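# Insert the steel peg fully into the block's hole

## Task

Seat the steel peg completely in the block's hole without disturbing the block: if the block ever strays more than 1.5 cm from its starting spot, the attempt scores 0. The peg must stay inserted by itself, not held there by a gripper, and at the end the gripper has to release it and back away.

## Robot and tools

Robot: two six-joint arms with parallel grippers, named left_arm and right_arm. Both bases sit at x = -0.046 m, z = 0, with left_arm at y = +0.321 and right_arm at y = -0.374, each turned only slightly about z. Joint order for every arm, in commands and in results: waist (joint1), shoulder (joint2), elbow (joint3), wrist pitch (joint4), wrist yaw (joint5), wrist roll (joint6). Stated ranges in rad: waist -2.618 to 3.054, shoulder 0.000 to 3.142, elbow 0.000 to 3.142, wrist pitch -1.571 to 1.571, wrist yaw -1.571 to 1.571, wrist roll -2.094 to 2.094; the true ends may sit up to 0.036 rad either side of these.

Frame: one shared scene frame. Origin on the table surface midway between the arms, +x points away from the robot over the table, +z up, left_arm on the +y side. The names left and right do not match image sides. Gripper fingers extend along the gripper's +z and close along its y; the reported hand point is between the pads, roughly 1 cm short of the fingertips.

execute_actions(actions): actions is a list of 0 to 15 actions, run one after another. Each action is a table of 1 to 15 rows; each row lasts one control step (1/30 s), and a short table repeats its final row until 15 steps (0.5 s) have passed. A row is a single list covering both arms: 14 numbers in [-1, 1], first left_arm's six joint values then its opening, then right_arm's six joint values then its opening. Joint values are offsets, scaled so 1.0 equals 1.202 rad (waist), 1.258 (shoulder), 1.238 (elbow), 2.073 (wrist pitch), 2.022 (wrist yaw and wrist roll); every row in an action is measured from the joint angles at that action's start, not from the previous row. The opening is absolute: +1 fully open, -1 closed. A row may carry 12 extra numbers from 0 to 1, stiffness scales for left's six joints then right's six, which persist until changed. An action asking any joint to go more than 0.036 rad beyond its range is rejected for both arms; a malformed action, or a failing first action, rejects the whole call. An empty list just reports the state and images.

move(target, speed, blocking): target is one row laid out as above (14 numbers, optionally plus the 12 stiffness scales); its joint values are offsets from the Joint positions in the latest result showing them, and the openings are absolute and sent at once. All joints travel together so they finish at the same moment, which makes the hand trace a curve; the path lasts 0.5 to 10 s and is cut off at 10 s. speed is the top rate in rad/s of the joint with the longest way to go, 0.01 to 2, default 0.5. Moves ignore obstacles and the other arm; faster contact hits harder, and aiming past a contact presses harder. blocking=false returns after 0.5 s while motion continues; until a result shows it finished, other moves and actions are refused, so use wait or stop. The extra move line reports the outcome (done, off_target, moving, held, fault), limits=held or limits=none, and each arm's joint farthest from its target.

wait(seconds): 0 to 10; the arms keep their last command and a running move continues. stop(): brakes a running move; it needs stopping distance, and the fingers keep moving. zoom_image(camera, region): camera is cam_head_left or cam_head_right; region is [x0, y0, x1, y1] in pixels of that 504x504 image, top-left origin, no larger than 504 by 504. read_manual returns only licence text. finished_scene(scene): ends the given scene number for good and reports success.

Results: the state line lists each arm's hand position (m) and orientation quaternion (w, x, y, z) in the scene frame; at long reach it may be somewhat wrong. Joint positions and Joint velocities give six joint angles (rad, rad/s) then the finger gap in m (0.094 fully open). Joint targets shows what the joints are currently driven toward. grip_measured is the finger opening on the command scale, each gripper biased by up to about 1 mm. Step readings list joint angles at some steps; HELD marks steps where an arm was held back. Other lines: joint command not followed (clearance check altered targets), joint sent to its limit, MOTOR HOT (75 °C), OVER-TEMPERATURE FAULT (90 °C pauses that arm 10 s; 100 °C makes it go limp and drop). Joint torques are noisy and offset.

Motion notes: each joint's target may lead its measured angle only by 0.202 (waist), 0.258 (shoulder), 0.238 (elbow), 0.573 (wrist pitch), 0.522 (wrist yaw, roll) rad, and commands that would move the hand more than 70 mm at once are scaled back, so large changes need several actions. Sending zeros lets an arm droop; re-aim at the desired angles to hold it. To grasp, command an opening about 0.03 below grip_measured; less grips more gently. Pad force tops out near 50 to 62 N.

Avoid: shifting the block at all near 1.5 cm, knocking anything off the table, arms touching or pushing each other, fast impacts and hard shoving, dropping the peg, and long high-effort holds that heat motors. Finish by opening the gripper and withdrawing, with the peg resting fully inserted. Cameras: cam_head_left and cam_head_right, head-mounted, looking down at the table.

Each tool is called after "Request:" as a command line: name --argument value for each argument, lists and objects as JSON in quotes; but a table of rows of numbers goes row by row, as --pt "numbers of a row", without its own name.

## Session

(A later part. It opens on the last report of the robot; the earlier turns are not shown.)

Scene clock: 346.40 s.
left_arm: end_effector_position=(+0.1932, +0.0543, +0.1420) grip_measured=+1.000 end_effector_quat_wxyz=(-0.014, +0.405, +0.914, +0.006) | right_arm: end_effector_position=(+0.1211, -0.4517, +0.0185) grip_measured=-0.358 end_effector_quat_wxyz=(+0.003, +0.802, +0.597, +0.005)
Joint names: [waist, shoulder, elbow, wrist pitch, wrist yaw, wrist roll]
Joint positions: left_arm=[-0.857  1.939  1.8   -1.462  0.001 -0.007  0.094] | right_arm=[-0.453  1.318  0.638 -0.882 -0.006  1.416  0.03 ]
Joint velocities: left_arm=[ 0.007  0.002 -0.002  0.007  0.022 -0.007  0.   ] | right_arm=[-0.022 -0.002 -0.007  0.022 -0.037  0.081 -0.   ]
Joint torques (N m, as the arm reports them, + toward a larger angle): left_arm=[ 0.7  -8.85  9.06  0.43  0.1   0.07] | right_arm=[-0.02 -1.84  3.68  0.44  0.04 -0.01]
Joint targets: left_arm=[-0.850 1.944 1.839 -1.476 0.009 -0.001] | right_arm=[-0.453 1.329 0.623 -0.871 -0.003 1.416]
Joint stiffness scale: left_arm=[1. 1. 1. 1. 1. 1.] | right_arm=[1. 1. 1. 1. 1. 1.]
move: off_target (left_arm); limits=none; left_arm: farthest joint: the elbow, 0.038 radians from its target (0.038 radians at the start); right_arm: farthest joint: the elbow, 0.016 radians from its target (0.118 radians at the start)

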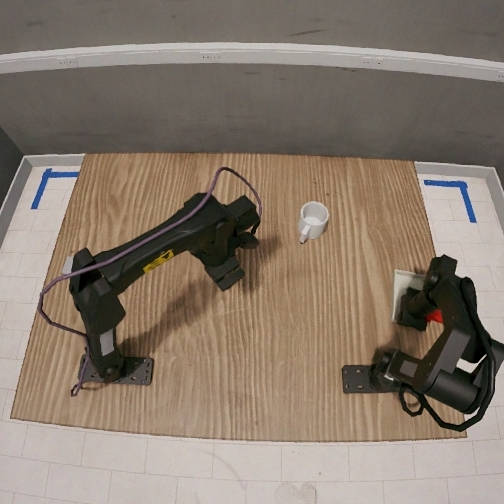

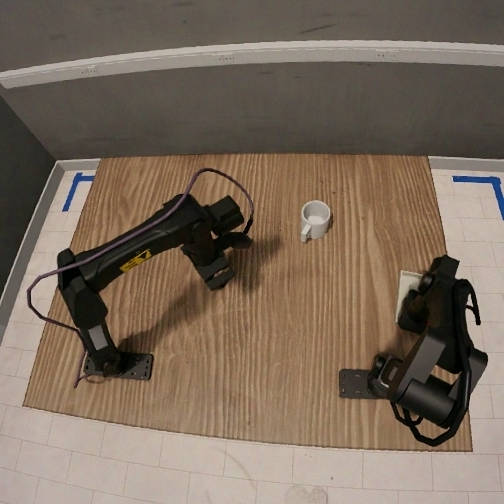

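Request:
execute_actions --actions '[[[0.006,0.004,0.031,-0.007,0.004,0.003,1, 0,0.006,-0.01,0.004,0,0,-0.6],[0.006,0.004,0.031,-0.007,0.004,0.003,1, 0,0.006,-0.01,0.004,0,0,-0.7],[0.006,0.004,0.031,-0.007,0.004,0.003,1, 0,0.006,-0.01,0.004,0,0,-0.8],[0.006,0.004,0.031,-0.007,0.004,0.003,1, 0,0.006,-0.01,0.004,0,0,-0.9]],[[0.006,0.004,0.031,-0.007,0.004,0.003,1, 0,0.006,-0.01,0.004,0,0,-0.9]]]'

Scene clock: 359.37 s.
left_arm: end_effector_position=(+0.1928, +0.0544, +0.1420) grip_measured=+1.000 end_effector_quat_wxyz=(-0.015, +0.405, +0.914, +0.006) | right_arm: end_effector_position=(+0.1283, -0.4544, +0.0187) grip_measured=-0.642 end_effector_quat_wxyz=(+0.016, +0.802, +0.597, +0.014)
Joint names: [waist, shoulder, elbow, wrist pitch, wrist yaw, wrist roll]
Joint positions: left_arm=[-0.857  1.939  1.8   -1.464  0.002 -0.007  0.094] | right_arm=[-0.453  1.318  0.638 -0.851 -0.009  1.417  0.017]
Joint velocities: left_arm=[-0.007 -0.007 -0.002  0.022 -0.007 -0.037  0.   ] | right_arm=[-0.007  0.012 -0.012 -0.007  0.037  0.022 -0.   ]
Joint torques (N m, as the arm reports them, + toward a larger angle): left_arm=[ 0.69 -8.84  9.04  0.43  0.1   0.08] | right_arm=[-0.24 -2.27  3.99  0.36  0.02  0.07]
Joint targets: left_arm=[-0.850 1.944 1.839 -1.477 0.009 -0.001] | right_arm=[-0.453 1.326 0.626 -0.854 -0.009 1.417]
Joint stiffness scale: left_arm=[1. 1. 1. 1. 1. 1.] | right_arm=[1. 1. 1. 1. 1. 1.]
Step readings (joint positions; steps 1 to 15: 1st action; 16 to 30: 2nd action):
0: left_arm=[-0.857 1.939 1.800 -1.462 0.001 -0.007] | right_arm=[-0.453 1.318 0.638 -0.881 -0.006 1.416]
1: left_arm=[-0.857 1.939 1.800 -1.462 0.001 -0.007] | right_arm=[-0.453 1.318 0.638 -0.881 -0.006 1.416]
2: left_arm=[-0.857 1.939 1.800 -1.462 0.001 -0.007] | right_arm=[-0.453 1.318 0.638 -0.880 -0.007 1.415]
4: left_arm=[-0.857 1.939 1.800 -1.463 0.001 -0.007] | right_arm=[-0.453 1.318 0.638 -0.867 -0.008 1.417]
8: left_arm=[-0.857 1.939 1.800 -1.463 0.001 -0.007] | right_arm=[-0.453 1.318 0.638 -0.862 -0.009 1.417]
15: left_arm=[-0.857 1.939 1.800 -1.463 0.001 -0.007] | right_arm=[-0.453 1.318 0.638 -0.862 -0.009 1.417]
16: left_arm=[-0.857 1.939 1.800 -1.463 0.001 -0.007] | right_arm=[-0.453 1.318 0.638 -0.861 -0.009 1.417]
17: left_arm=[-0.857 1.939 1.800 -1.463 0.002 -0.007] | right_arm=[-0.453 1.318 0.638 -0.859 -0.009 1.417]
19: left_arm=[-0.857 1.939 1.800 -1.463 0.002 -0.007] | right_arm=[-0.453 1.318 0.638 -0.854 -0.009 1.417]
23: left_arm=[-0.857 1.939 1.800 -1.464 0.002 -0.007] | right_arm=[-0.453 1.318 0.638 -0.851 -0.009 1.417]
30: Joint positions above

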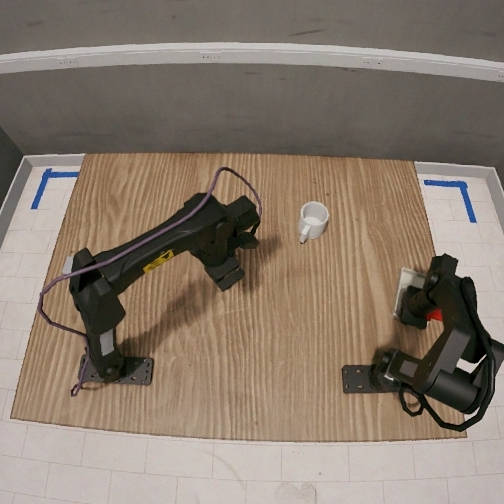

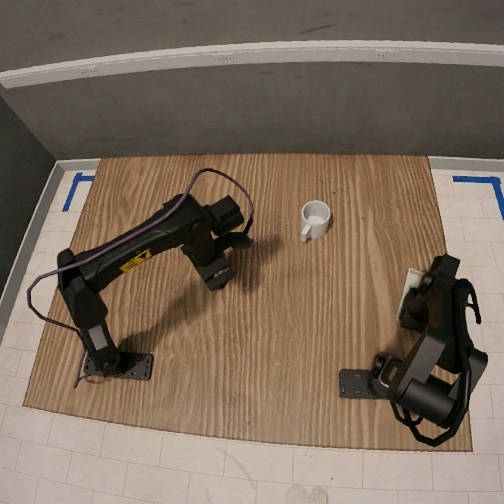

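Request:
execute_actions --actions '[[[0.006,0.004,0.031,-0.007,0.004,0.003,1, 0,0.006,-0.01,0,0,0,-0.36]],[[0.006,0.004,0.031,-0.007,0.004,0.003,1, 0,-0.038,0.09,-0.086,0,0,-0.36]],[[0.006,0.004,0.031,-0.007,0.004,0.003,1, 0,-0.01,0.02,-0.01,0,0,-0.36]]]'

Scene clock: 410.77 s.
left_arm: end_effector_position=(+0.1922, +0.0547, +0.1420) grip_measured=+1.000 end_effector_quat_wxyz=(-0.016, +0.405, +0.914, +0.006) | right_arm: end_effector_position=(+0.1191, -0.4500, +0.0425) grip_measured=-0.362 end_effector_quat_wxyz=(-0.009, +0.802, +0.597, +0.001)
Joint names: [waist, shoulder, elbow, wrist pitch, wrist yaw, wrist roll]
Joint positions: left_arm=[-0.857  1.939  1.8   -1.466  0.003 -0.007  0.094] | right_arm=[-0.453  1.29   0.722 -1.016 -0.01   1.417  0.03 ]
Joint velocities: left_arm=[-0.007 -0.002 -0.012  0.007 -0.022 -0.007  0.   ] | right_arm=[ 0.007  0.002 -0.007 -0.037  0.081 -0.051 -0.001]
Joint torques (N m, as the arm reports them, + toward a larger angle): left_arm=[ 0.69 -8.81  9.05  0.43  0.11  0.08] | right_arm=[ 0.03 -3.7   6.13  0.14  0.03  0.01]
Joint targets: left_arm=[-0.850 1.944 1.839 -1.480 0.011 -0.001] | right_arm=[-0.453 1.278 0.746 -1.030 -0.010 1.417]
Joint stiffness scale: left_arm=[1. 1. 1. 1. 1. 1.] | right_arm=[1. 1. 1. 1. 1. 1.]
Step readings (joint positions; steps 1 to 15: 1st action; 16 to 30: 2nd action; 31 to 45: 3rd action):
0: left_arm=[-0.857 1.939 1.800 -1.464 0.002 -0.007] | right_arm=[-0.453 1.318 0.638 -0.851 -0.009 1.417]
1: left_arm=[-0.857 1.939 1.800 -1.464 0.002 -0.007] | right_arm=[-0.453 1.318 0.638 -0.850 -0.009 1.417]
2: left_arm=[-0.857 1.939 1.800 -1.464 0.002 -0.007] | right_arm=[-0.453 1.318 0.638 -0.849 -0.009 1.417]
4: left_arm=[-0.857 1.939 1.800 -1.464 0.002 -0.007] | right_arm=[-0.453 1.318 0.638 -0.850 -0.009 1.417]
8: left_arm=[-0.857 1.939 1.800 -1.464 0.002 -0.007] | right_arm=[-0.453 1.318 0.638 -0.850 -0.009 1.417]
15: left_arm=[-0.857 1.939 1.800 -1.464 0.002 -0.007] | right_arm=[-0.453 1.318 0.638 -0.850 -0.009 1.417]
16: left_arm=[-0.857 1.939 1.800 -1.464 0.002 -0.007] | right_arm=[-0.453 1.317 0.648 -0.868 -0.010 1.417]
17: left_arm=[-0.857 1.939 1.800 -1.464 0.002 -0.007] | right_arm=[-0.453 1.315 0.666 -0.906 -0.010 1.417]
19: left_arm=[-0.857 1.939 1.800 -1.465 0.003 -0.007] | right_arm=[-0.453 1.302 0.700 -0.948 -0.010 1.417]
23: left_arm=[-0.857 1.939 1.800 -1.465 0.003 -0.007] | right_arm=[-0.453 1.290 0.722 -0.979 -0.010 1.417]
30: left_arm=[-0.857 1.939 1.800 -1.465 0.003 -0.007] | right_arm=[-0.453 1.290 0.722 -1.009 -0.010 1.417]
31: left_arm=[-0.857 1.939 1.800 -1.465 0.003 -0.007] | right_arm=[-0.453 1.290 0.722 -1.011 -0.010 1.417]
32: left_arm=[-0.857 1.939 1.800 -1.465 0.003 -0.007] | right_arm=[-0.453 1.290 0.722 -1.012 -0.010 1.417]
34: left_arm=[-0.857 1.939 1.800 -1.466 0.003 -0.007] | right_arm=[-0.453 1.290 0.722 -1.014 -0.010 1.417]
38: left_arm=[-0.857 1.939 1.800 -1.466 0.003 -0.007] | right_arm=[-0.453 1.290 0.722 -1.016 -0.010 1.417]
45: Joint positions above

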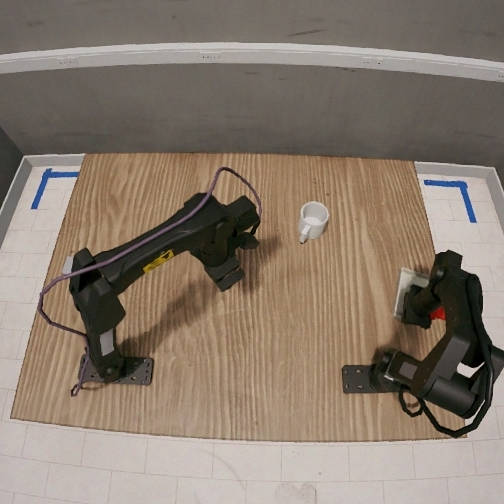

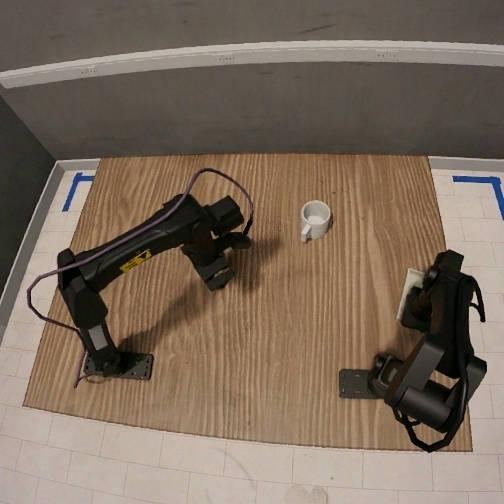

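Request:
move --target '[0.006,0.004,0.031,-0.007,0.004,0.003,1, 0.027,0.076,0.067,0.017,0.01,0.015,-0.36]' --speed 0.3

Request:
zoom_image --camera "cam_head_left" --region '[370, 260, 470, 360]'

Scene clock: 420.30 s.
left_arm: end_effector_position=(+0.1920, +0.0547, +0.1420) grip_measured=+1.000 end_effector_quat_wxyz=(-0.017, +0.405, +0.914, +0.005) | right_arm: end_effector_position=(+0.1352, -0.4534, +0.0390) grip_measured=-0.362 end_effector_quat_wxyz=(-0.011, +0.800, +0.600, -0.004)
Joint names: [waist, shoulder, elbow, wrist pitch, wrist yaw, wrist roll]
Joint positions: left_arm=[-0.857  1.939  1.8   -1.467  0.004 -0.007  0.094] | right_arm=[-0.428  1.375  0.769 -0.989 -0.003  1.435  0.03 ]
Joint velocities: left_arm=[ 0.012  0.002  0.007 -0.007 -0.007  0.081  0.   ] | right_arm=[ 0.007 -0.007  0.002  0.022  0.066  0.007 -0.   ]
Joint torques (N m, as the arm reports them, + toward a larger angle): left_arm=[ 0.7  -8.84  9.06  0.42  0.11  0.08] | right_arm=[ 0.68 -2.57  6.76  0.38  0.05  0.13]
Joint targets: left_arm=[-0.850 1.944 1.839 -1.480 0.012 -0.001] | right_arm=[-0.421 1.386 0.804 -0.981 0.011 1.447]
Joint stiffness scale: left_arm=[1. 1. 1. 1. 1. 1.] | right_arm=[1. 1. 1. 1. 1. 1.]
move: off_target (left_arm, right_arm); limits=none; left_arm: farthest joint: the elbow, 0.038 radians from its target (0.038 radians at the start); right_arm: farthest joint: the elbow, 0.036 radians from its target (0.083 radians at the start)

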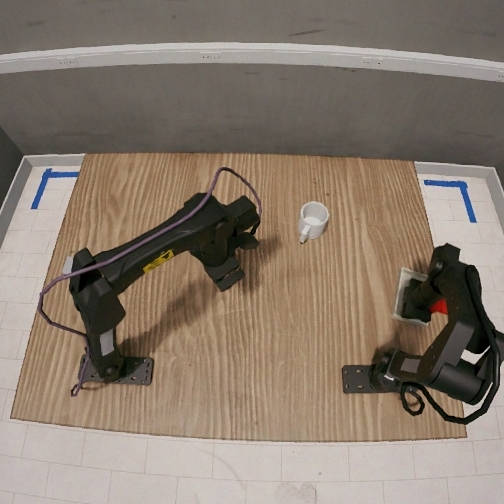

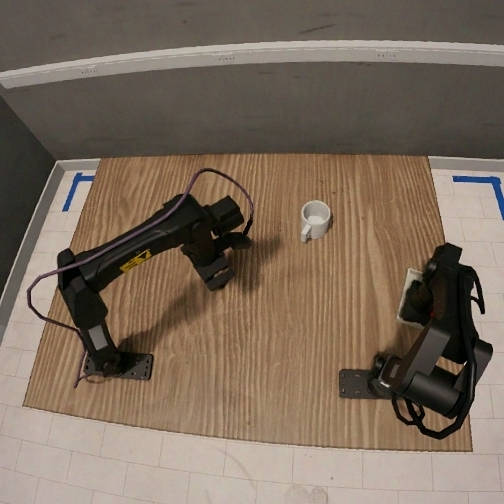

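Region (370, 260, 470, 360) of cam_head_left's 504x504 image, scaled by 5.040, with more detail than that image has.

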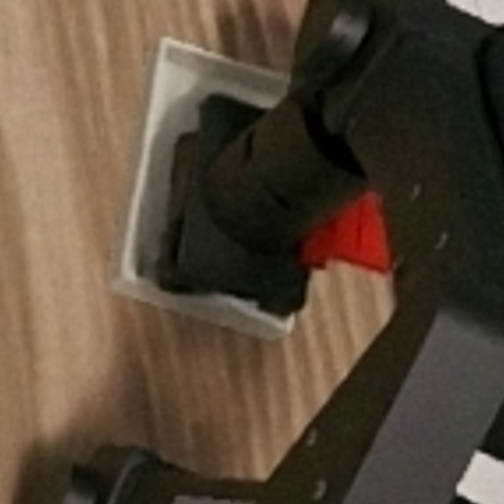

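Request:
execute_actions --actions '[[[0.006,0.004,0.031,-0.007,0.004,0.003,1, 0,0.008,0.05,0,0.005,0.003,-0.36]],[[0.006,0.004,0.031,-0.007,0.004,0.003,1, 0,0.008,0.029,0,0.005,0.003,-0.36]]]'

Scene clock: 427.37 s.
left_arm: end_effector_position=(+0.1916, +0.0549, +0.1421) grip_measured=+1.000 end_effector_quat_wxyz=(-0.018, +0.405, +0.914, +0.005) | right_arm: end_effector_position=(+0.1433, -0.4571, +0.0455) grip_measured=-0.362 end_effector_quat_wxyz=(+0.000, +0.800, +0.599, +0.002)
Joint names: [waist, shoulder, elbow, wrist pitch, wrist yaw, wrist roll]
Joint positions: left_arm=[-0.857  1.939  1.8   -1.468  0.005 -0.007  0.094] | right_arm=[-0.428  1.375  0.797 -0.991 -0.003  1.436  0.03 ]
Joint velocities: left_arm=[-0.012 -0.007 -0.007 -0.022  0.051  0.051  0.   ] | right_arm=[ 0.007  0.007 -0.007  0.007  0.022 -0.022  0.001]
Joint torques (N m, as the arm reports them, + toward a larger angle): left_arm=[ 0.7  -8.81  9.08  0.4   0.11  0.08] | right_arm=[-0.09 -2.65  7.13  0.31  0.06  0.14]
Joint targets: left_arm=[-0.850 1.944 1.839 -1.482 0.012 -0.001] | right_arm=[-0.428 1.385 0.833 -0.991 0.007 1.442]
Joint stiffness scale: left_arm=[1. 1. 1. 1. 1. 1.] | right_arm=[1. 1. 1. 1. 1. 1.]
Step readings (joint positions; steps 1 to 15: 1st action; 16 to 30: 2nd action):
0: left_arm=[-0.857 1.939 1.800 -1.467 0.004 -0.007] | right_arm=[-0.428 1.375 0.769 -0.989 -0.003 1.436]
1: left_arm=[-0.857 1.939 1.800 -1.467 0.004 -0.007] | right_arm=[-0.428 1.375 0.772 -0.990 -0.003 1.436]
2: left_arm=[-0.857 1.939 1.800 -1.467 0.004 -0.007] | right_arm=[-0.428 1.375 0.776 -0.992 -0.003 1.436]
4: left_arm=[-0.857 1.939 1.800 -1.467 0.004 -0.007] | right_arm=[-0.428 1.375 0.789 -0.992 -0.003 1.436]
8: left_arm=[-0.857 1.939 1.800 -1.467 0.004 -0.007] | right_arm=[-0.428 1.375 0.797 -0.991 -0.003 1.436]
15: left_arm=[-0.857 1.939 1.800 -1.467 0.004 -0.007] | right_arm=[-0.428 1.375 0.797 -0.991 -0.003 1.436]
16: left_arm=[-0.857 1.939 1.800 -1.467 0.004 -0.007] | right_arm=[-0.428 1.375 0.797 -0.991 -0.003 1.436]
17: left_arm=[-0.857 1.939 1.800 -1.467 0.004 -0.007] | right_arm=[-0.428 1.375 0.797 -0.991 -0.003 1.436]
19: left_arm=[-0.857 1.939 1.800 -1.468 0.004 -0.007] | right_arm=[-0.428 1.375 0.797 -0.991 -0.003 1.436]
23: left_arm=[-0.857 1.939 1.800 -1.468 0.005 -0.007] | right_arm=[-0.428 1.375 0.797 -0.991 -0.003 1.436]
30: Joint positions above

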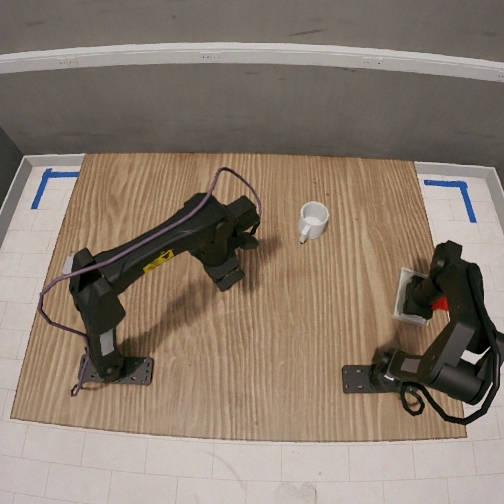

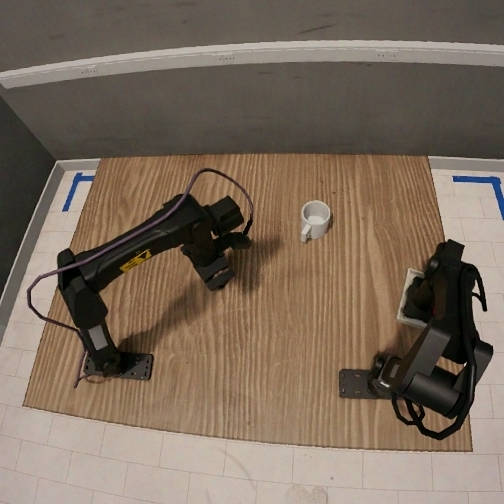

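Request:
move --target '[0.006,0.004,0.031,-0.007,0.004,0.003,1, 0,0.048,-0.078,0.069,0.003,0,-0.36]' --speed 0.12

Request:
zoom_image --camera "cam_head_left" --region '[370, 260, 470, 360]'

Scene clock: 435.37 s.
left_arm: end_effector_position=(+0.1915, +0.0550, +0.1421) grip_measured=+1.000 end_effector_quat_wxyz=(-0.018, +0.405, +0.914, +0.005) | right_arm: end_effector_position=(+0.1434, -0.4571, +0.0258) grip_measured=-0.362 end_effector_quat_wxyz=(-0.001, +0.800, +0.599, +0.002)
Joint names: [waist, shoulder, elbow, wrist pitch, wrist yaw, wrist roll]
Joint positions: left_arm=[-0.857  1.939  1.8   -1.469  0.005 -0.007  0.094] | right_arm=[-0.428  1.41   0.741 -0.901 -0.003  1.436  0.03 ]
Joint velocities: left_arm=[-0.007 -0.002 -0.007 -0.051  0.066 -0.022  0.   ] | right_arm=[ 0.007  0.002 -0.002 -0.007  0.037 -0.022 -0.001]
Joint torques (N m, as the arm reports them, + toward a larger angle): left_arm=[ 0.67 -8.82  8.99  0.44  0.08  0.07] | right_arm=[ 0.12 -1.66  2.01  0.83  0.08  0.02]
Joint targets: left_arm=[-0.850 1.944 1.839 -1.482 0.013 -0.001] | right_arm=[-0.428 1.436 0.700 -0.848 0.003 1.436]
Joint stiffness scale: left_arm=[1. 1. 1. 1. 1. 1.] | right_arm=[1. 1. 1. 1. 1. 1.]
move: off_target (left_arm, right_arm); limits=none; left_arm: farthest joint: the elbow, 0.038 radians from its target (0.038 radians at the start); right_arm: farthest joint: the wrist pitch, 0.053 radians from its target (0.143 radians at the start)

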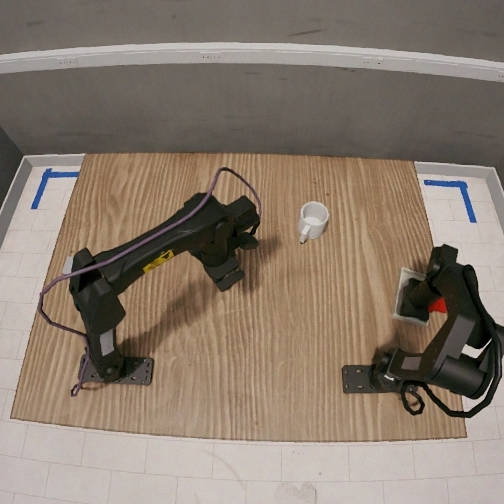

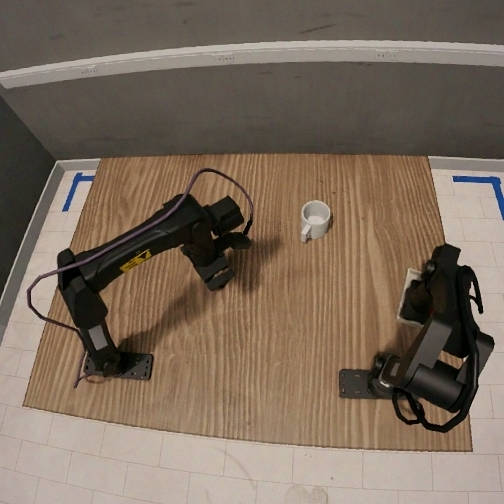

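Region (370, 260, 470, 360) of cam_head_left's 504x504 image, scaled by 5.040, with more detail than that image has.

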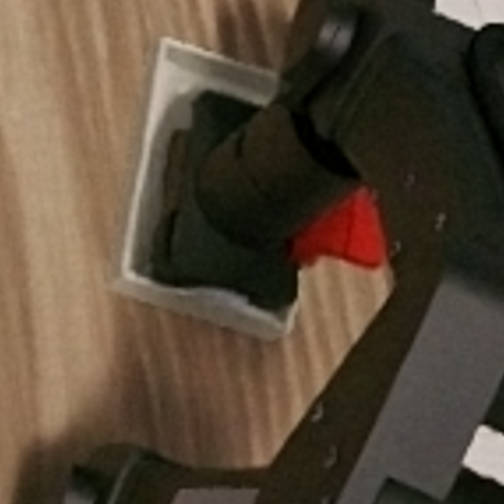

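Request:
move --target '[0.006,0.004,0.031,-0.007,0.004,0.003,1, 0.03,0.138,0.126,0.02,0.003,0.02,-0.36]' --speed 0.15

Request:
zoom_image --camera "cam_head_left" --region '[370, 260, 470, 360]'

Scene clock: 452.97 s.
left_arm: end_effector_position=(+0.1914, +0.0551, +0.1421) grip_measured=+1.000 end_effector_quat_wxyz=(-0.018, +0.405, +0.914, +0.005) | right_arm: end_effector_position=(+0.1786, -0.4652, +0.0190) grip_measured=-0.362 end_effector_quat_wxyz=(-0.005, +0.801, +0.599, -0.001)
Joint names: [waist, shoulder, elbow, wrist pitch, wrist yaw, wrist roll]
Joint positions: left_arm=[-0.857  1.939  1.8   -1.469  0.006 -0.007  0.094] | right_arm=[-0.4    1.575  0.86  -0.867 -0.003  1.465  0.03 ]
Joint velocities: left_arm=[ 0.017 -0.007  0.007 -0.051 -0.022 -0.007  0.   ] | right_arm=[ 0.002 -0.002 -0.002  0.037 -0.007 -0.081  0.   ]
Joint torques (N m, as the arm reports them, + toward a larger angle): left_arm=[ 0.7  -8.81  9.02  0.41  0.11  0.07] | right_arm=[ 0.52 -4.35  6.85  0.35  0.02  0.11]
Joint targets: left_arm=[-0.850 1.944 1.839 -1.483 0.013 -0.001] | right_arm=[-0.392 1.584 0.897 -0.859 0.003 1.476]
Joint stiffness scale: left_arm=[1. 1. 1. 1. 1. 1.] | right_arm=[1. 1. 1. 1. 1. 1.]
move: off_target (left_arm, right_arm); limits=none; left_arm: farthest joint: the elbow, 0.038 radians from its target (0.038 radians at the start); right_arm: farthest joint: the elbow, 0.037 radians from its target (0.156 radians at the start)

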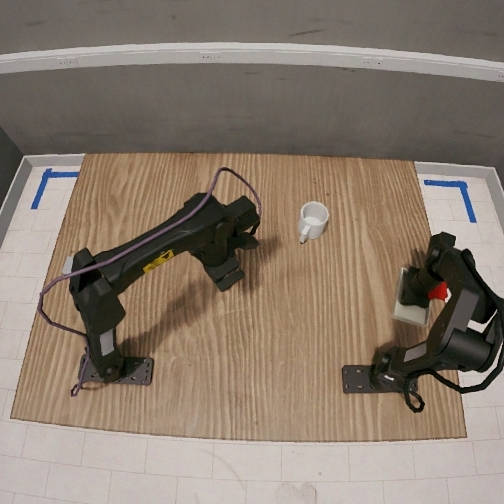

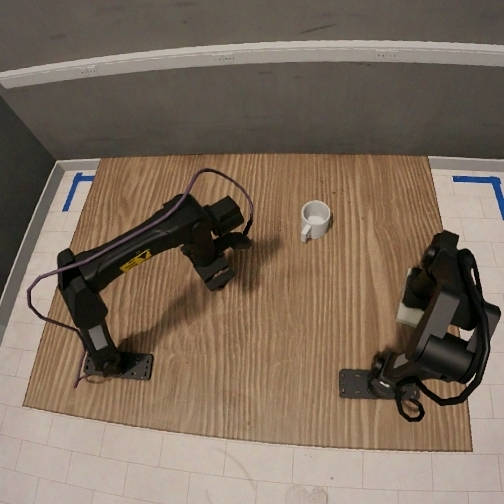

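Region (370, 260, 470, 360) of cam_head_left's 504x504 image, scaled by 5.040, with more detail than that image has.

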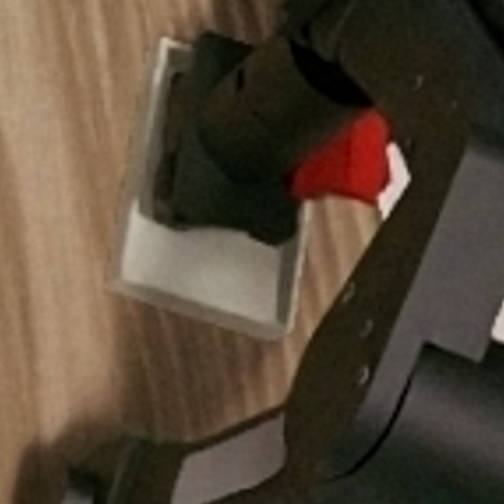

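Request:
execute_actions --actions '[[[0.006,0.004,0.031,-0.007,0.004,0.003,1, 0,0.006,0.02,0.003,0,0,-0.6],[0.006,0.004,0.031,-0.007,0.004,0.003,1, 0,0.006,0.02,0.003,0,0,-0.7],[0.006,0.004,0.031,-0.007,0.004,0.003,1, 0,0.006,0.02,0.003,0,0,-0.8],[0.006,0.004,0.031,-0.007,0.004,0.003,1, 0,0.006,0.02,0.003,0,0,-0.9]],[[0.006,0.004,0.031,-0.007,0.004,0.003,1, 0,0.006,0.02,0.003,0,0,-0.9]]]'

Scene clock: 460.00 s.
left_arm: end_effector_position=(+0.1910, +0.0552, +0.1421) grip_measured=+1.000 end_effector_quat_wxyz=(-0.019, +0.405, +0.914, +0.005) | right_arm: end_effector_position=(+0.1788, -0.4653, +0.0190) grip_measured=-0.730 end_effector_quat_wxyz=(-0.005, +0.801, +0.599, -0.001)
Joint names: [waist, shoulder, elbow, wrist pitch, wrist yaw, wrist roll]
Joint positions: left_arm=[-0.857  1.939  1.8   -1.471  0.006 -0.007  0.094] | right_arm=[-0.4    1.575  0.86  -0.866 -0.003  1.465  0.013]
Joint velocities: left_arm=[ 0.017  0.007 -0.017 -0.022 -0.066  0.051  0.   ] | right_arm=[-0.002  0.007  0.002  0.007  0.037  0.037 -0.001]
Joint torques (N m, as the arm reports them, + toward a larger angle): left_arm=[ 0.68 -8.81  9.    0.42  0.11  0.07] | right_arm=[ 0.12 -4.56  6.08  0.34  0.    0.05]
Joint targets: left_arm=[-0.850 1.944 1.839 -1.485 0.014 -0.001] | right_arm=[-0.400 1.582 0.885 -0.860 -0.003 1.465]
Joint stiffness scale: left_arm=[1. 1. 1. 1. 1. 1.] | right_arm=[1. 1. 1. 1. 1. 1.]
Step readings (joint positions; steps 1 to 15: 1st action; 16 to 30: 2nd action):
0: left_arm=[-0.857 1.939 1.800 -1.470 0.006 -0.007] | right_arm=[-0.400 1.575 0.860 -0.867 -0.003 1.465]
1: left_arm=[-0.857 1.939 1.800 -1.470 0.006 -0.007] | right_arm=[-0.400 1.575 0.860 -0.867 -0.003 1.465]
2: left_arm=[-0.857 1.939 1.800 -1.470 0.006 -0.007] | right_arm=[-0.400 1.575 0.860 -0.866 -0.003 1.465]
4: left_arm=[-0.857 1.939 1.800 -1.470 0.006 -0.007] | right_arm=[-0.400 1.575 0.860 -0.866 -0.003 1.465]
8: left_arm=[-0.857 1.939 1.800 -1.470 0.006 -0.007] | right_arm=[-0.400 1.575 0.860 -0.866 -0.003 1.465]
15: left_arm=[-0.857 1.939 1.800 -1.470 0.006 -0.007] | right_arm=[-0.400 1.575 0.860 -0.866 -0.003 1.465]
16: left_arm=[-0.857 1.939 1.800 -1.471 0.006 -0.007] | right_arm=[-0.400 1.575 0.860 -0.866 -0.003 1.465]
17: left_arm=[-0.857 1.939 1.800 -1.471 0.006 -0.007] | right_arm=[-0.400 1.575 0.860 -0.866 -0.003 1.465]
19: left_arm=[-0.857 1.939 1.800 -1.471 0.006 -0.007] | right_arm=[-0.400 1.575 0.860 -0.866 -0.003 1.465]
23: left_arm=[-0.857 1.939 1.800 -1.471 0.006 -0.007] | right_arm=[-0.400 1.575 0.860 -0.866 -0.003 1.465]
30: Joint positions above

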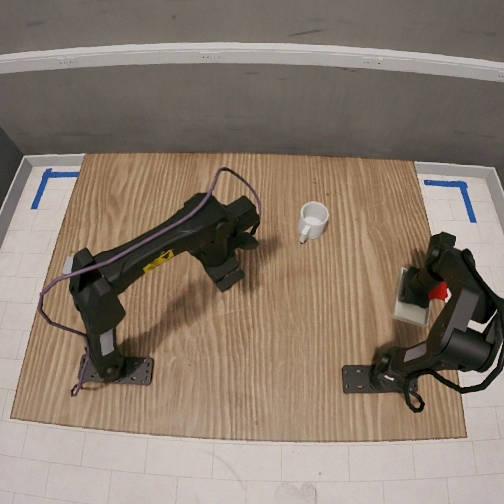

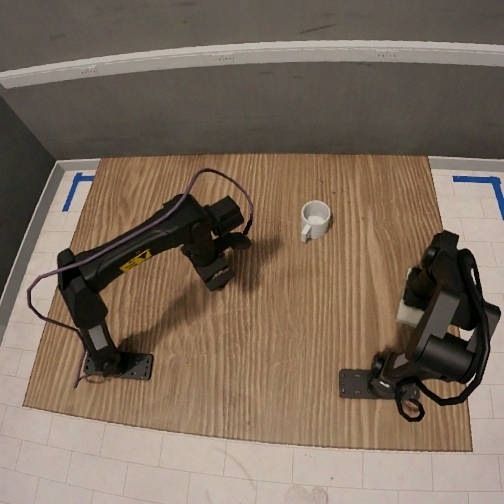

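Request:
move --target '[0.796,-0.093,0.271,-0.033,0,0,1, 0,-0.062,0.43,-0.275,0,0,-0.8]' --speed 1.0

Scene clock: 509.77 s.
left_arm: end_effector_position=(+0.3373, +0.3682, +0.2573) grip_measured=+1.000 end_effector_quat_wxyz=(+0.152, -0.063, +0.986, +0.008) | right_arm: end_effector_position=(+0.1894, -0.4692, +0.1528) grip_measured=-0.730 end_effector_quat_wxyz=(-0.009, +0.801, +0.599, -0.002)
Joint names: [waist, shoulder, elbow, wrist pitch, wrist yaw, wrist roll]
Joint positions: left_arm=[ 0.105  1.841  2.102 -1.526  0.002 -0.007  0.094] | right_arm=[-0.4    1.521  1.356 -1.422 -0.006  1.465  0.013]
Joint velocities: left_arm=[ 0.012 -0.007 -0.007 -0.081  0.037 -0.037  0.   ] | right_arm=[ 0.002  0.002 -0.012  0.037 -0.037 -0.066  0.001]
Joint torques (N m, as the arm reports them, + toward a larger angle): left_arm=[-0.55 -9.54  8.61  1.04  0.07  0.02] | right_arm=[ 0.26 -7.09  7.28  0.16  0.05 -0.01]
Joint targets: left_arm=[0.100 1.823 2.136 -1.539 0.007 -0.007] | right_arm=[-0.400 1.496 1.393 -1.437 -0.003 1.465]
Joint stiffness scale: left_arm=[1. 1. 1. 1. 1. 1.] | right_arm=[1. 1. 1. 1. 1. 1.]
move: off_target (left_arm, right_arm); limits=none; left_arm: farthest joint: the elbow, 0.033 radians from its target (0.335 radians at the start); right_arm: farthest joint: the elbow, 0.036 radians from its target (0.532 radians at the start)

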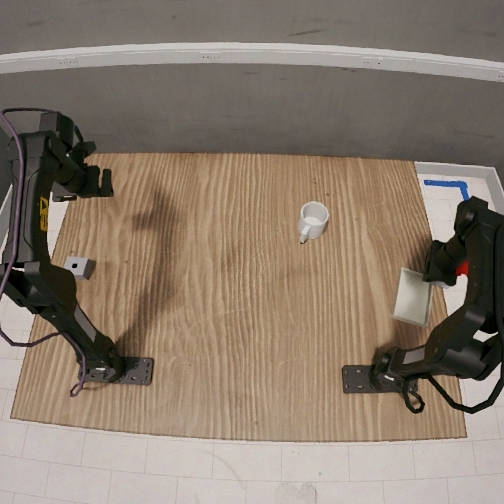

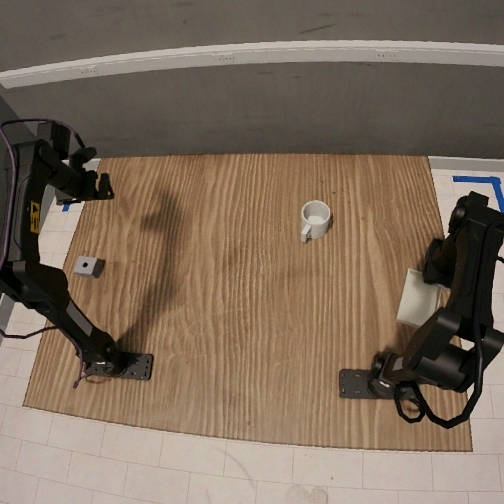

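Request:
move --target '[-0.004,-0.014,0.027,-0.006,0,0,1, 1.0,-0.02,0.03,0.751,0.003,-0.725,-0.8]' --speed 1.0

Scene clock: 520.33 s.
left_arm: end_effector_position=(+0.3372, +0.3682, +0.2572) grip_measured=+1.000 end_effector_quat_wxyz=(+0.152, -0.063, +0.986, +0.008) | right_arm: end_effector_position=(+0.2999, -0.0046, +0.3809) grip_measured=-0.730 end_effector_quat_wxyz=(+0.620, -0.290, +0.676, +0.273)
Joint names: [waist, shoulder, elbow, wrist pitch, wrist yaw, wrist roll]
Joint positions: left_arm=[ 0.105  1.841  2.102 -1.526  0.002 -0.007  0.094] | right_arm=[ 0.806  1.521  1.356  0.084 -0.006  0.009  0.013]
Joint velocities: left_arm=[-0.007 -0.012 -0.002  0.007 -0.007 -0.051  0.   ] | right_arm=[-0.002  0.027 -0.002  0.022  0.037 -0.037  0.001]
Joint torques (N m, as the arm reports them, + toward a larger angle): left_arm=[-0.38 -9.54  8.48  1.05  0.01  0.02] | right_arm=[-0.12 -8.79  8.55  2.39 -0.03 -0.09]
Joint targets: left_arm=[0.101 1.824 2.136 -1.538 0.002 -0.007] | right_arm=[0.803 1.496 1.393 0.134 0.000 -0.001]
Joint stiffness scale: left_arm=[1. 1. 1. 1. 1. 1.] | right_arm=[1. 1. 1. 1. 1. 1.]
move: off_target (left_arm, right_arm); limits=none; left_arm: farthest joint: the elbow, 0.033 radians from its target (0.033 radians at the start); right_arm: farthest joint: the wrist pitch, 0.051 radians from its target (1.557 radians at the start)

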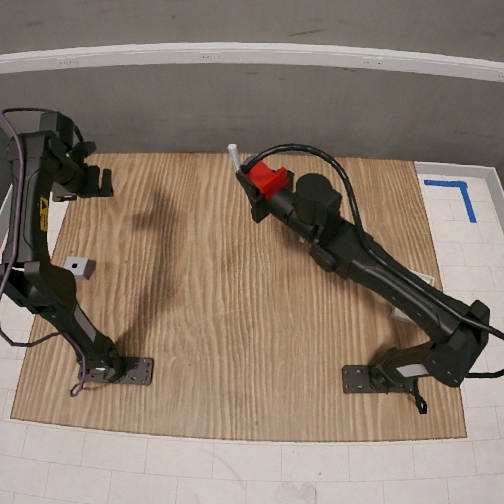

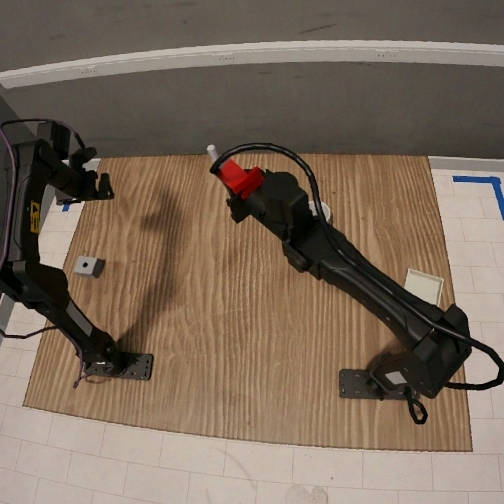

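Request:
move --target '[-0.004,-0.106,-0.294,-0.019,0,-0.864,-0.3, 0.258,0.703,-0.292,0.672,0.003,-0.005,-0.8]' --speed 1.0

Scene clock: 550.47 s.
left_arm: end_effector_position=(+0.2709, +0.3601, +0.1969) grip_measured=-0.298 end_effector_quat_wxyz=(-0.018, +0.804, -0.594, +0.020) | right_arm: end_effector_position=(+0.1967, +0.1340, +0.0614) grip_measured=-0.731 end_effector_quat_wxyz=(+0.599, -0.374, +0.597, +0.381)
Joint names: [waist, shoulder, elbow, wrist pitch, wrist yaw, wrist roll]
Joint positions: left_arm=[ 0.105  1.735  1.759 -1.542  0.002 -1.748  0.033] | right_arm=[ 1.114  2.421  1.001  1.427 -0.005  0.007  0.013]
Joint velocities: left_arm=[-0.002 -0.012  0.007 -0.037  0.051 -0.022 -0.   ] | right_arm=[ 0.002  0.002 -0.017  0.081  0.022 -0.051  0.   ]
Joint torques (N m, as the arm reports them, + toward a larger angle): left_arm=[-0.39 -9.38  4.29  0.55  0.01 -0.12] | right_arm=[  0.28 -12.36   2.87   2.37   0.08  -0.04]
Joint targets: left_arm=[0.101 1.708 1.739 -1.559 0.002 -1.754] | right_arm=[1.116 2.406 0.994 1.477 0.000 -0.001]
Joint stiffness scale: left_arm=[1. 1. 1. 1. 1. 1.] | right_arm=[1. 1. 1. 1. 1. 1.]
joint sent to its limit (left arm) — the command would take the wrist pitch past its lower limit, so that joint was sent only as far as its limit.
move: off_target (left_arm, right_arm); limits=none; left_arm: farthest joint: the shoulder, 0.027 radians from its target (0.134 radians at the start); right_arm: farthest joint: the wrist pitch, 0.050 radians from its target (1.393 radians at the start)

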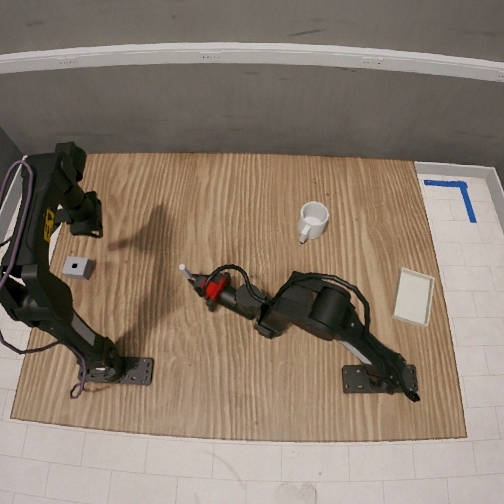

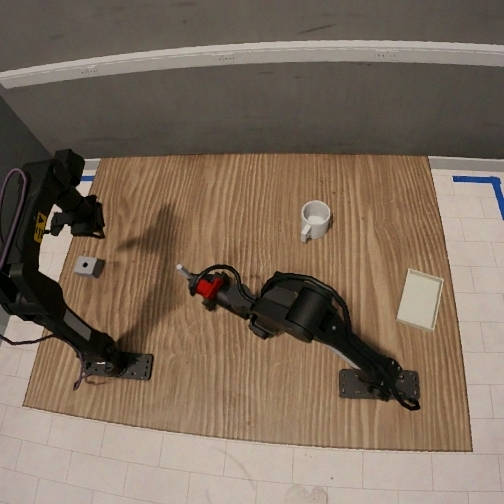

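Request:
zoom_image --camera "cam_head_left" --region '[150, 240, 250, 320]'

Request:
zoom_image --camera "cam_head_right" --region '[150, 240, 250, 320]'

Region (150, 240, 250, 320) of cam_head_left's 504x504 image, scaled by 5.040, with more detail than that image has; it fills the top 403 rows of this view, and the rest is white.

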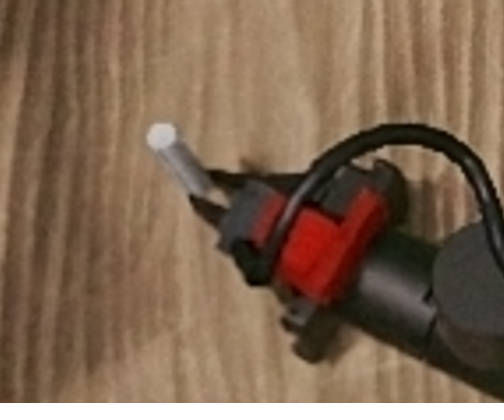

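Region (150, 240, 250, 320) of cam_head_right's 504x504 image, scaled by 5.040, with more detail than that image has; it fills the top 403 rows of this view, and the rest is white.

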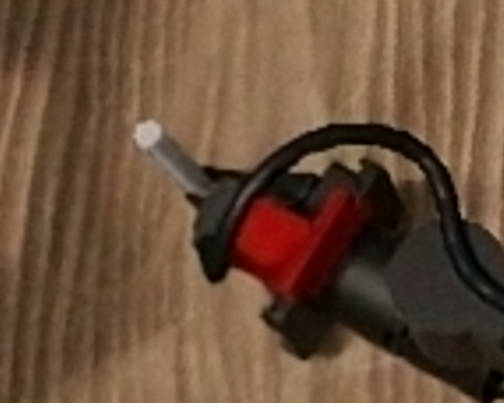

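Request:
move --target '[-0.62,-0.05,-0.17,0.054,0,0,-0.3, 0.002,-0.012,-0.006,0.024,0.002,-0.004,-0.8]' --speed 0.8

Request:
zoom_image --camera "cam_head_left" --region '[130, 220, 250, 320]'

Request:
zoom_image --camera "cam_head_right" --region '[130, 220, 250, 320]'

Scene clock: 585.53 s.
left_arm: end_effector_position=(+0.2000, +0.1422, +0.1596) grip_measured=-0.298 end_effector_quat_wxyz=(-0.004, -0.532, +0.847, -0.002) | right_arm: end_effector_position=(+0.1967, +0.1340, +0.0613) grip_measured=-0.731 end_effector_quat_wxyz=(+0.598, -0.374, +0.597, +0.381)
Joint names: [waist, shoulder, elbow, wrist pitch, wrist yaw, wrist roll]
Joint positions: left_arm=[-0.642  1.698  1.568 -1.44   0.008 -1.748  0.033] | right_arm=[ 1.114  2.421  1.001  1.426 -0.005  0.007  0.013]
Joint velocities: left_arm=[-0.007 -0.007  0.012  0.022  0.022  0.066 -0.001] | right_arm=[ 0.002  0.002 -0.007 -0.007  0.007 -0.007  0.001]
Joint torques (N m, as the arm reports them, + toward a larger angle): left_arm=[ 0.19 -9.23  4.44  0.63 -0.06  0.03] | right_arm=[  0.19 -12.12   2.77   2.33   0.03  -0.1 ]
Joint targets: left_arm=[-0.640 1.672 1.548 -1.430 0.002 -1.747] | right_arm=[1.116 2.406 0.994 1.476 -0.001 -0.001]
Joint stiffness scale: left_arm=[1. 1. 1. 1. 1. 1.] | right_arm=[1. 1. 1. 1. 1. 1.]
move: off_target (left_arm, right_arm); limits=none; left_arm: farthest joint: the shoulder, 0.026 radians from its target (0.062 radians at the start); right_arm: farthest joint: the wrist pitch, 0.051 radians from its target (0.050 radians at the start)

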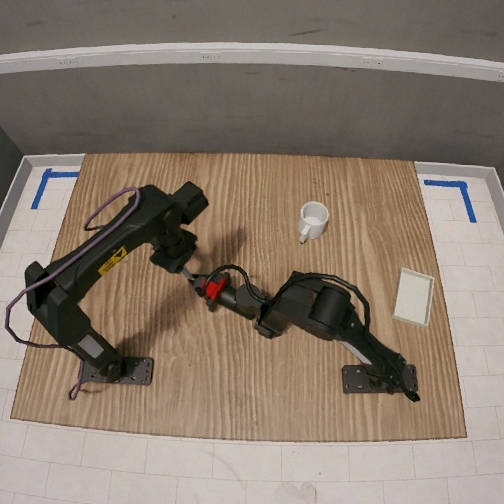

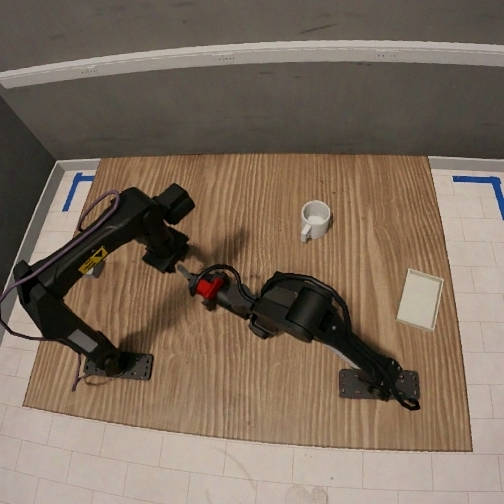

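Region (130, 220, 250, 320) of cam_head_left's 504x504 image, scaled by 4.200, with more detail than that image has.

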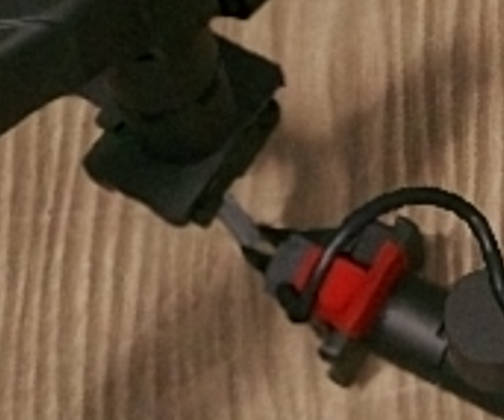

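Region (130, 220, 250, 320) of cam_head_right's 504x504 image, scaled by 4.200, with more detail than that image has.

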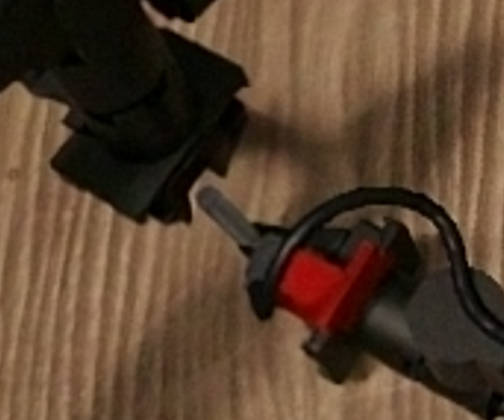

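Request:
move --target '[0.012,-0.02,-0.194,0.11,-0.004,0,-0.15, 0.002,-0.012,-0.006,0.024,0.002,-0.004,-0.8]' --speed 0.25

Request:
zoom_image --camera "cam_head_left" --region '[130, 220, 250, 320]'

Request:
zoom_image --camera "cam_head_right" --region '[130, 220, 250, 320]'

Scene clock: 604.07 s.
left_arm: end_effector_position=(+0.2007, +0.1445, +0.1040) grip_measured=-0.152 end_effector_quat_wxyz=(-0.004, -0.535, +0.845, -0.001) | right_arm: end_effector_position=(+0.1967, +0.1340, +0.0611) grip_measured=-0.731 end_effector_quat_wxyz=(+0.598, -0.374, +0.597, +0.381)
Joint names: [waist, shoulder, elbow, wrist pitch, wrist yaw, wrist roll]
Joint positions: left_arm=[-0.634  1.698  1.347 -1.221  0.008 -1.748  0.04 ] | right_arm=[ 1.114  2.421  1.001  1.425 -0.005  0.007  0.013]
Joint velocities: left_arm=[-0.002  0.007 -0.002  0.037 -0.066 -0.007  0.   ] | right_arm=[-0.012 -0.007  0.002  0.022  0.037 -0.007  0.001]
Joint torques (N m, as the arm reports them, + toward a larger angle): left_arm=[ 0.67 -9.06  4.46  0.66 -0.08  0.02] | right_arm=[  0.   -12.16   2.9    2.38   0.06  -0.12]
Joint targets: left_arm=[-0.627 1.673 1.327 -1.212 0.000 -1.748] | right_arm=[1.116 2.406 0.994 1.476 -0.001 -0.001]
Joint stiffness scale: left_arm=[1. 1. 1. 1. 1. 1.] | right_arm=[1. 1. 1. 1. 1. 1.]
move: off_target (left_arm, right_arm); limits=none; left_arm: farthest joint: the shoulder, 0.025 radians from its target (0.025 radians at the start); right_arm: farthest joint: the wrist pitch, 0.050 radians from its target (0.050 radians at the start)

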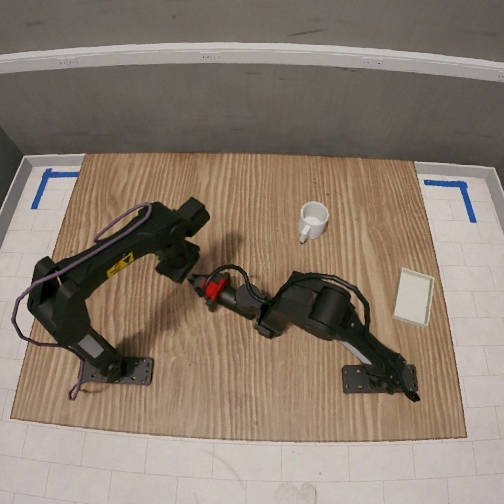

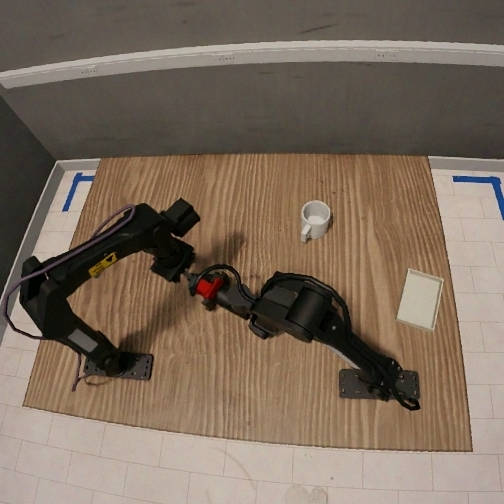

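Region (130, 220, 250, 320) of cam_head_left's 504x504 image, scaled by 4.200, with more detail than that image has.

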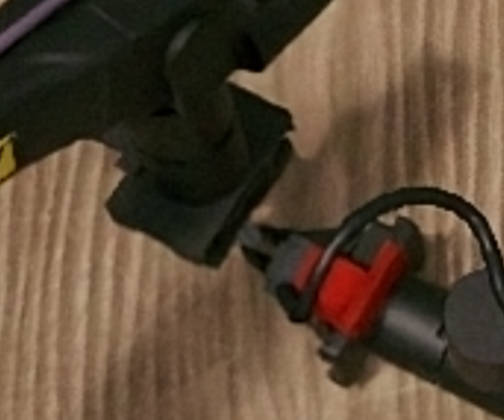

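Region (130, 220, 250, 320) of cam_head_right's 504x504 image, scaled by 4.200, with more detail than that image has.

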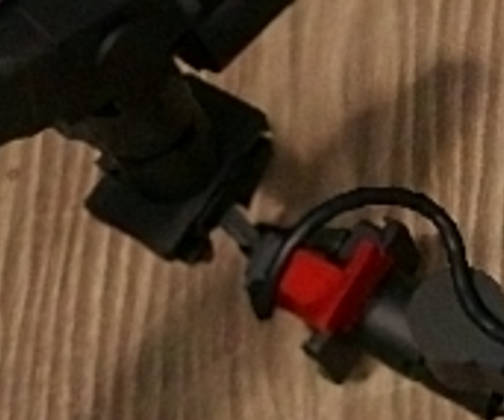

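Close left gripper.

Request:
execute_actions --actions '[[[0.005,-0.02,-0.016,0.004,-0.004,0,-0.4, 0.002,-0.012,-0.006,0.024,0.002,-0.004,-0.8],[0.005,-0.02,-0.016,0.004,-0.004,0,-0.55, 0.002,-0.012,-0.006,0.024,0.002,-0.004,-0.8],[0.005,-0.02,-0.016,0.004,-0.004,0,-0.65, 0.002,-0.012,-0.006,0.024,0.002,-0.004,-0.8],[0.005,-0.02,-0.016,0.004,-0.004,0,-0.72, 0.002,-0.012,-0.006,0.024,0.002,-0.004,-0.8],[0.005,-0.02,-0.016,0.004,-0.004,0,-0.8, 0.002,-0.012,-0.006,0.024,0.002,-0.004,-0.8]],[[0.005,-0.02,-0.016,0.004,-0.004,0,-0.8, 0.002,-0.012,-0.006,0.024,0.002,-0.004,-0.8]]]'

Scene clock: 612.50 s.
left_arm: end_effector_position=(+0.2057, +0.1417, +0.1040) grip_measured=-0.694 end_effector_quat_wxyz=(+0.002, -0.535, +0.845, -0.010) | right_arm: end_effector_position=(+0.1935, +0.1355, +0.0615) grip_measured=-0.731 end_effector_quat_wxyz=(+0.597, -0.378, +0.595, +0.384)
Joint names: [waist, shoulder, elbow, wrist pitch, wrist yaw, wrist roll]
Joint positions: left_arm=[-0.634  1.698  1.347 -1.199  0.005 -1.748  0.014] | right_arm=[ 1.118  2.421  1.001  1.427 -0.011  0.005  0.013]
Joint velocities: left_arm=[-0.002  0.007 -0.002 -0.037 -0.007 -0.037  0.002] | right_arm=[ 0.022 -0.017  0.007 -0.007 -0.007 -0.007  0.   ]
Joint torques (N m, as the arm reports them, + toward a larger angle): left_arm=[ 0.58 -9.12  4.44  0.72 -0.08  0.01] | right_arm=[  0.28 -12.12   2.94   2.34   0.05  -0.11]
Joint targets: left_arm=[-0.628 1.673 1.327 -1.192 -0.003 -1.748] | right_arm=[1.120 2.406 0.994 1.477 -0.008 -0.003]
Joint stiffness scale: left_arm=[1. 1. 1. 1. 1. 1.] | right_arm=[1. 1. 1. 1. 1. 1.]
Step readings (joint positions; steps 1 to 15: 1st action; 16 to 30: 2nd action):
0: left_arm=[-0.634 1.698 1.347 -1.221 0.008 -1.748] | right_arm=[1.114 2.421 1.001 1.426 -0.005 0.007]
1: left_arm=[-0.634 1.698 1.347 -1.221 0.008 -1.748] | right_arm=[1.114 2.421 1.001 1.426 -0.005 0.007]
2: left_arm=[-0.634 1.698 1.347 -1.214 0.007 -1.748] | right_arm=[1.114 2.421 1.001 1.426 -0.010 0.006]
4: left_arm=[-0.634 1.698 1.347 -1.202 0.006 -1.748] | right_arm=[1.117 2.421 1.001 1.427 -0.013 0.005]
8: left_arm=[-0.634 1.698 1.347 -1.200 0.005 -1.748] | right_arm=[1.118 2.421 1.001 1.427 -0.012 0.005]
15: left_arm=[-0.634 1.698 1.347 -1.200 0.005 -1.748] | right_arm=[1.118 2.421 1.001 1.427 -0.012 0.005]
16: left_arm=[-0.634 1.698 1.347 -1.199 0.005 -1.748] | right_arm=[1.118 2.421 1.001 1.427 -0.012 0.005]
17: left_arm=[-0.634 1.698 1.347 -1.199 0.005 -1.748] | right_arm=[1.118 2.421 1.001 1.427 -0.012 0.005]
19: left_arm=[-0.634 1.698 1.347 -1.199 0.005 -1.748] | right_arm=[1.118 2.421 1.001 1.427 -0.012 0.005]
23: left_arm=[-0.634 1.698 1.347 -1.199 0.005 -1.748] | right_arm=[1.118 2.421 1.001 1.427 -0.011 0.005]
30: Joint positions above

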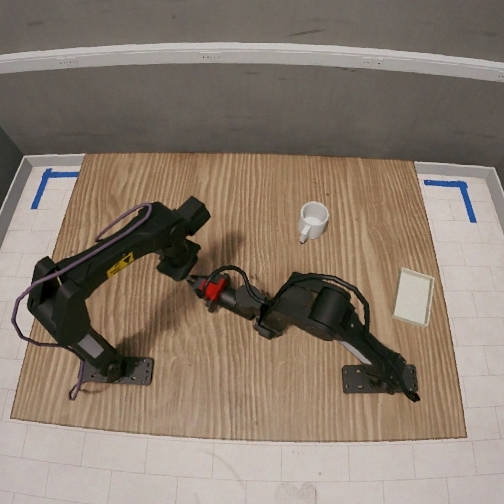

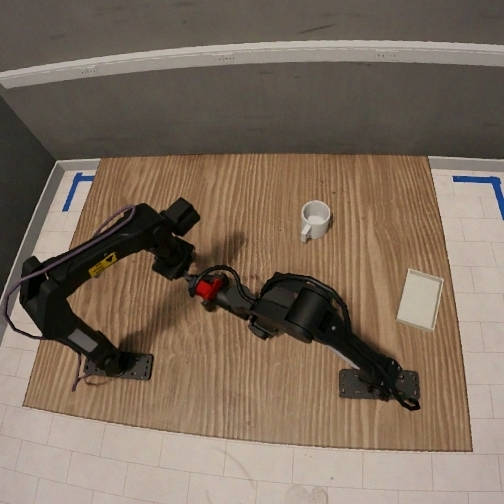

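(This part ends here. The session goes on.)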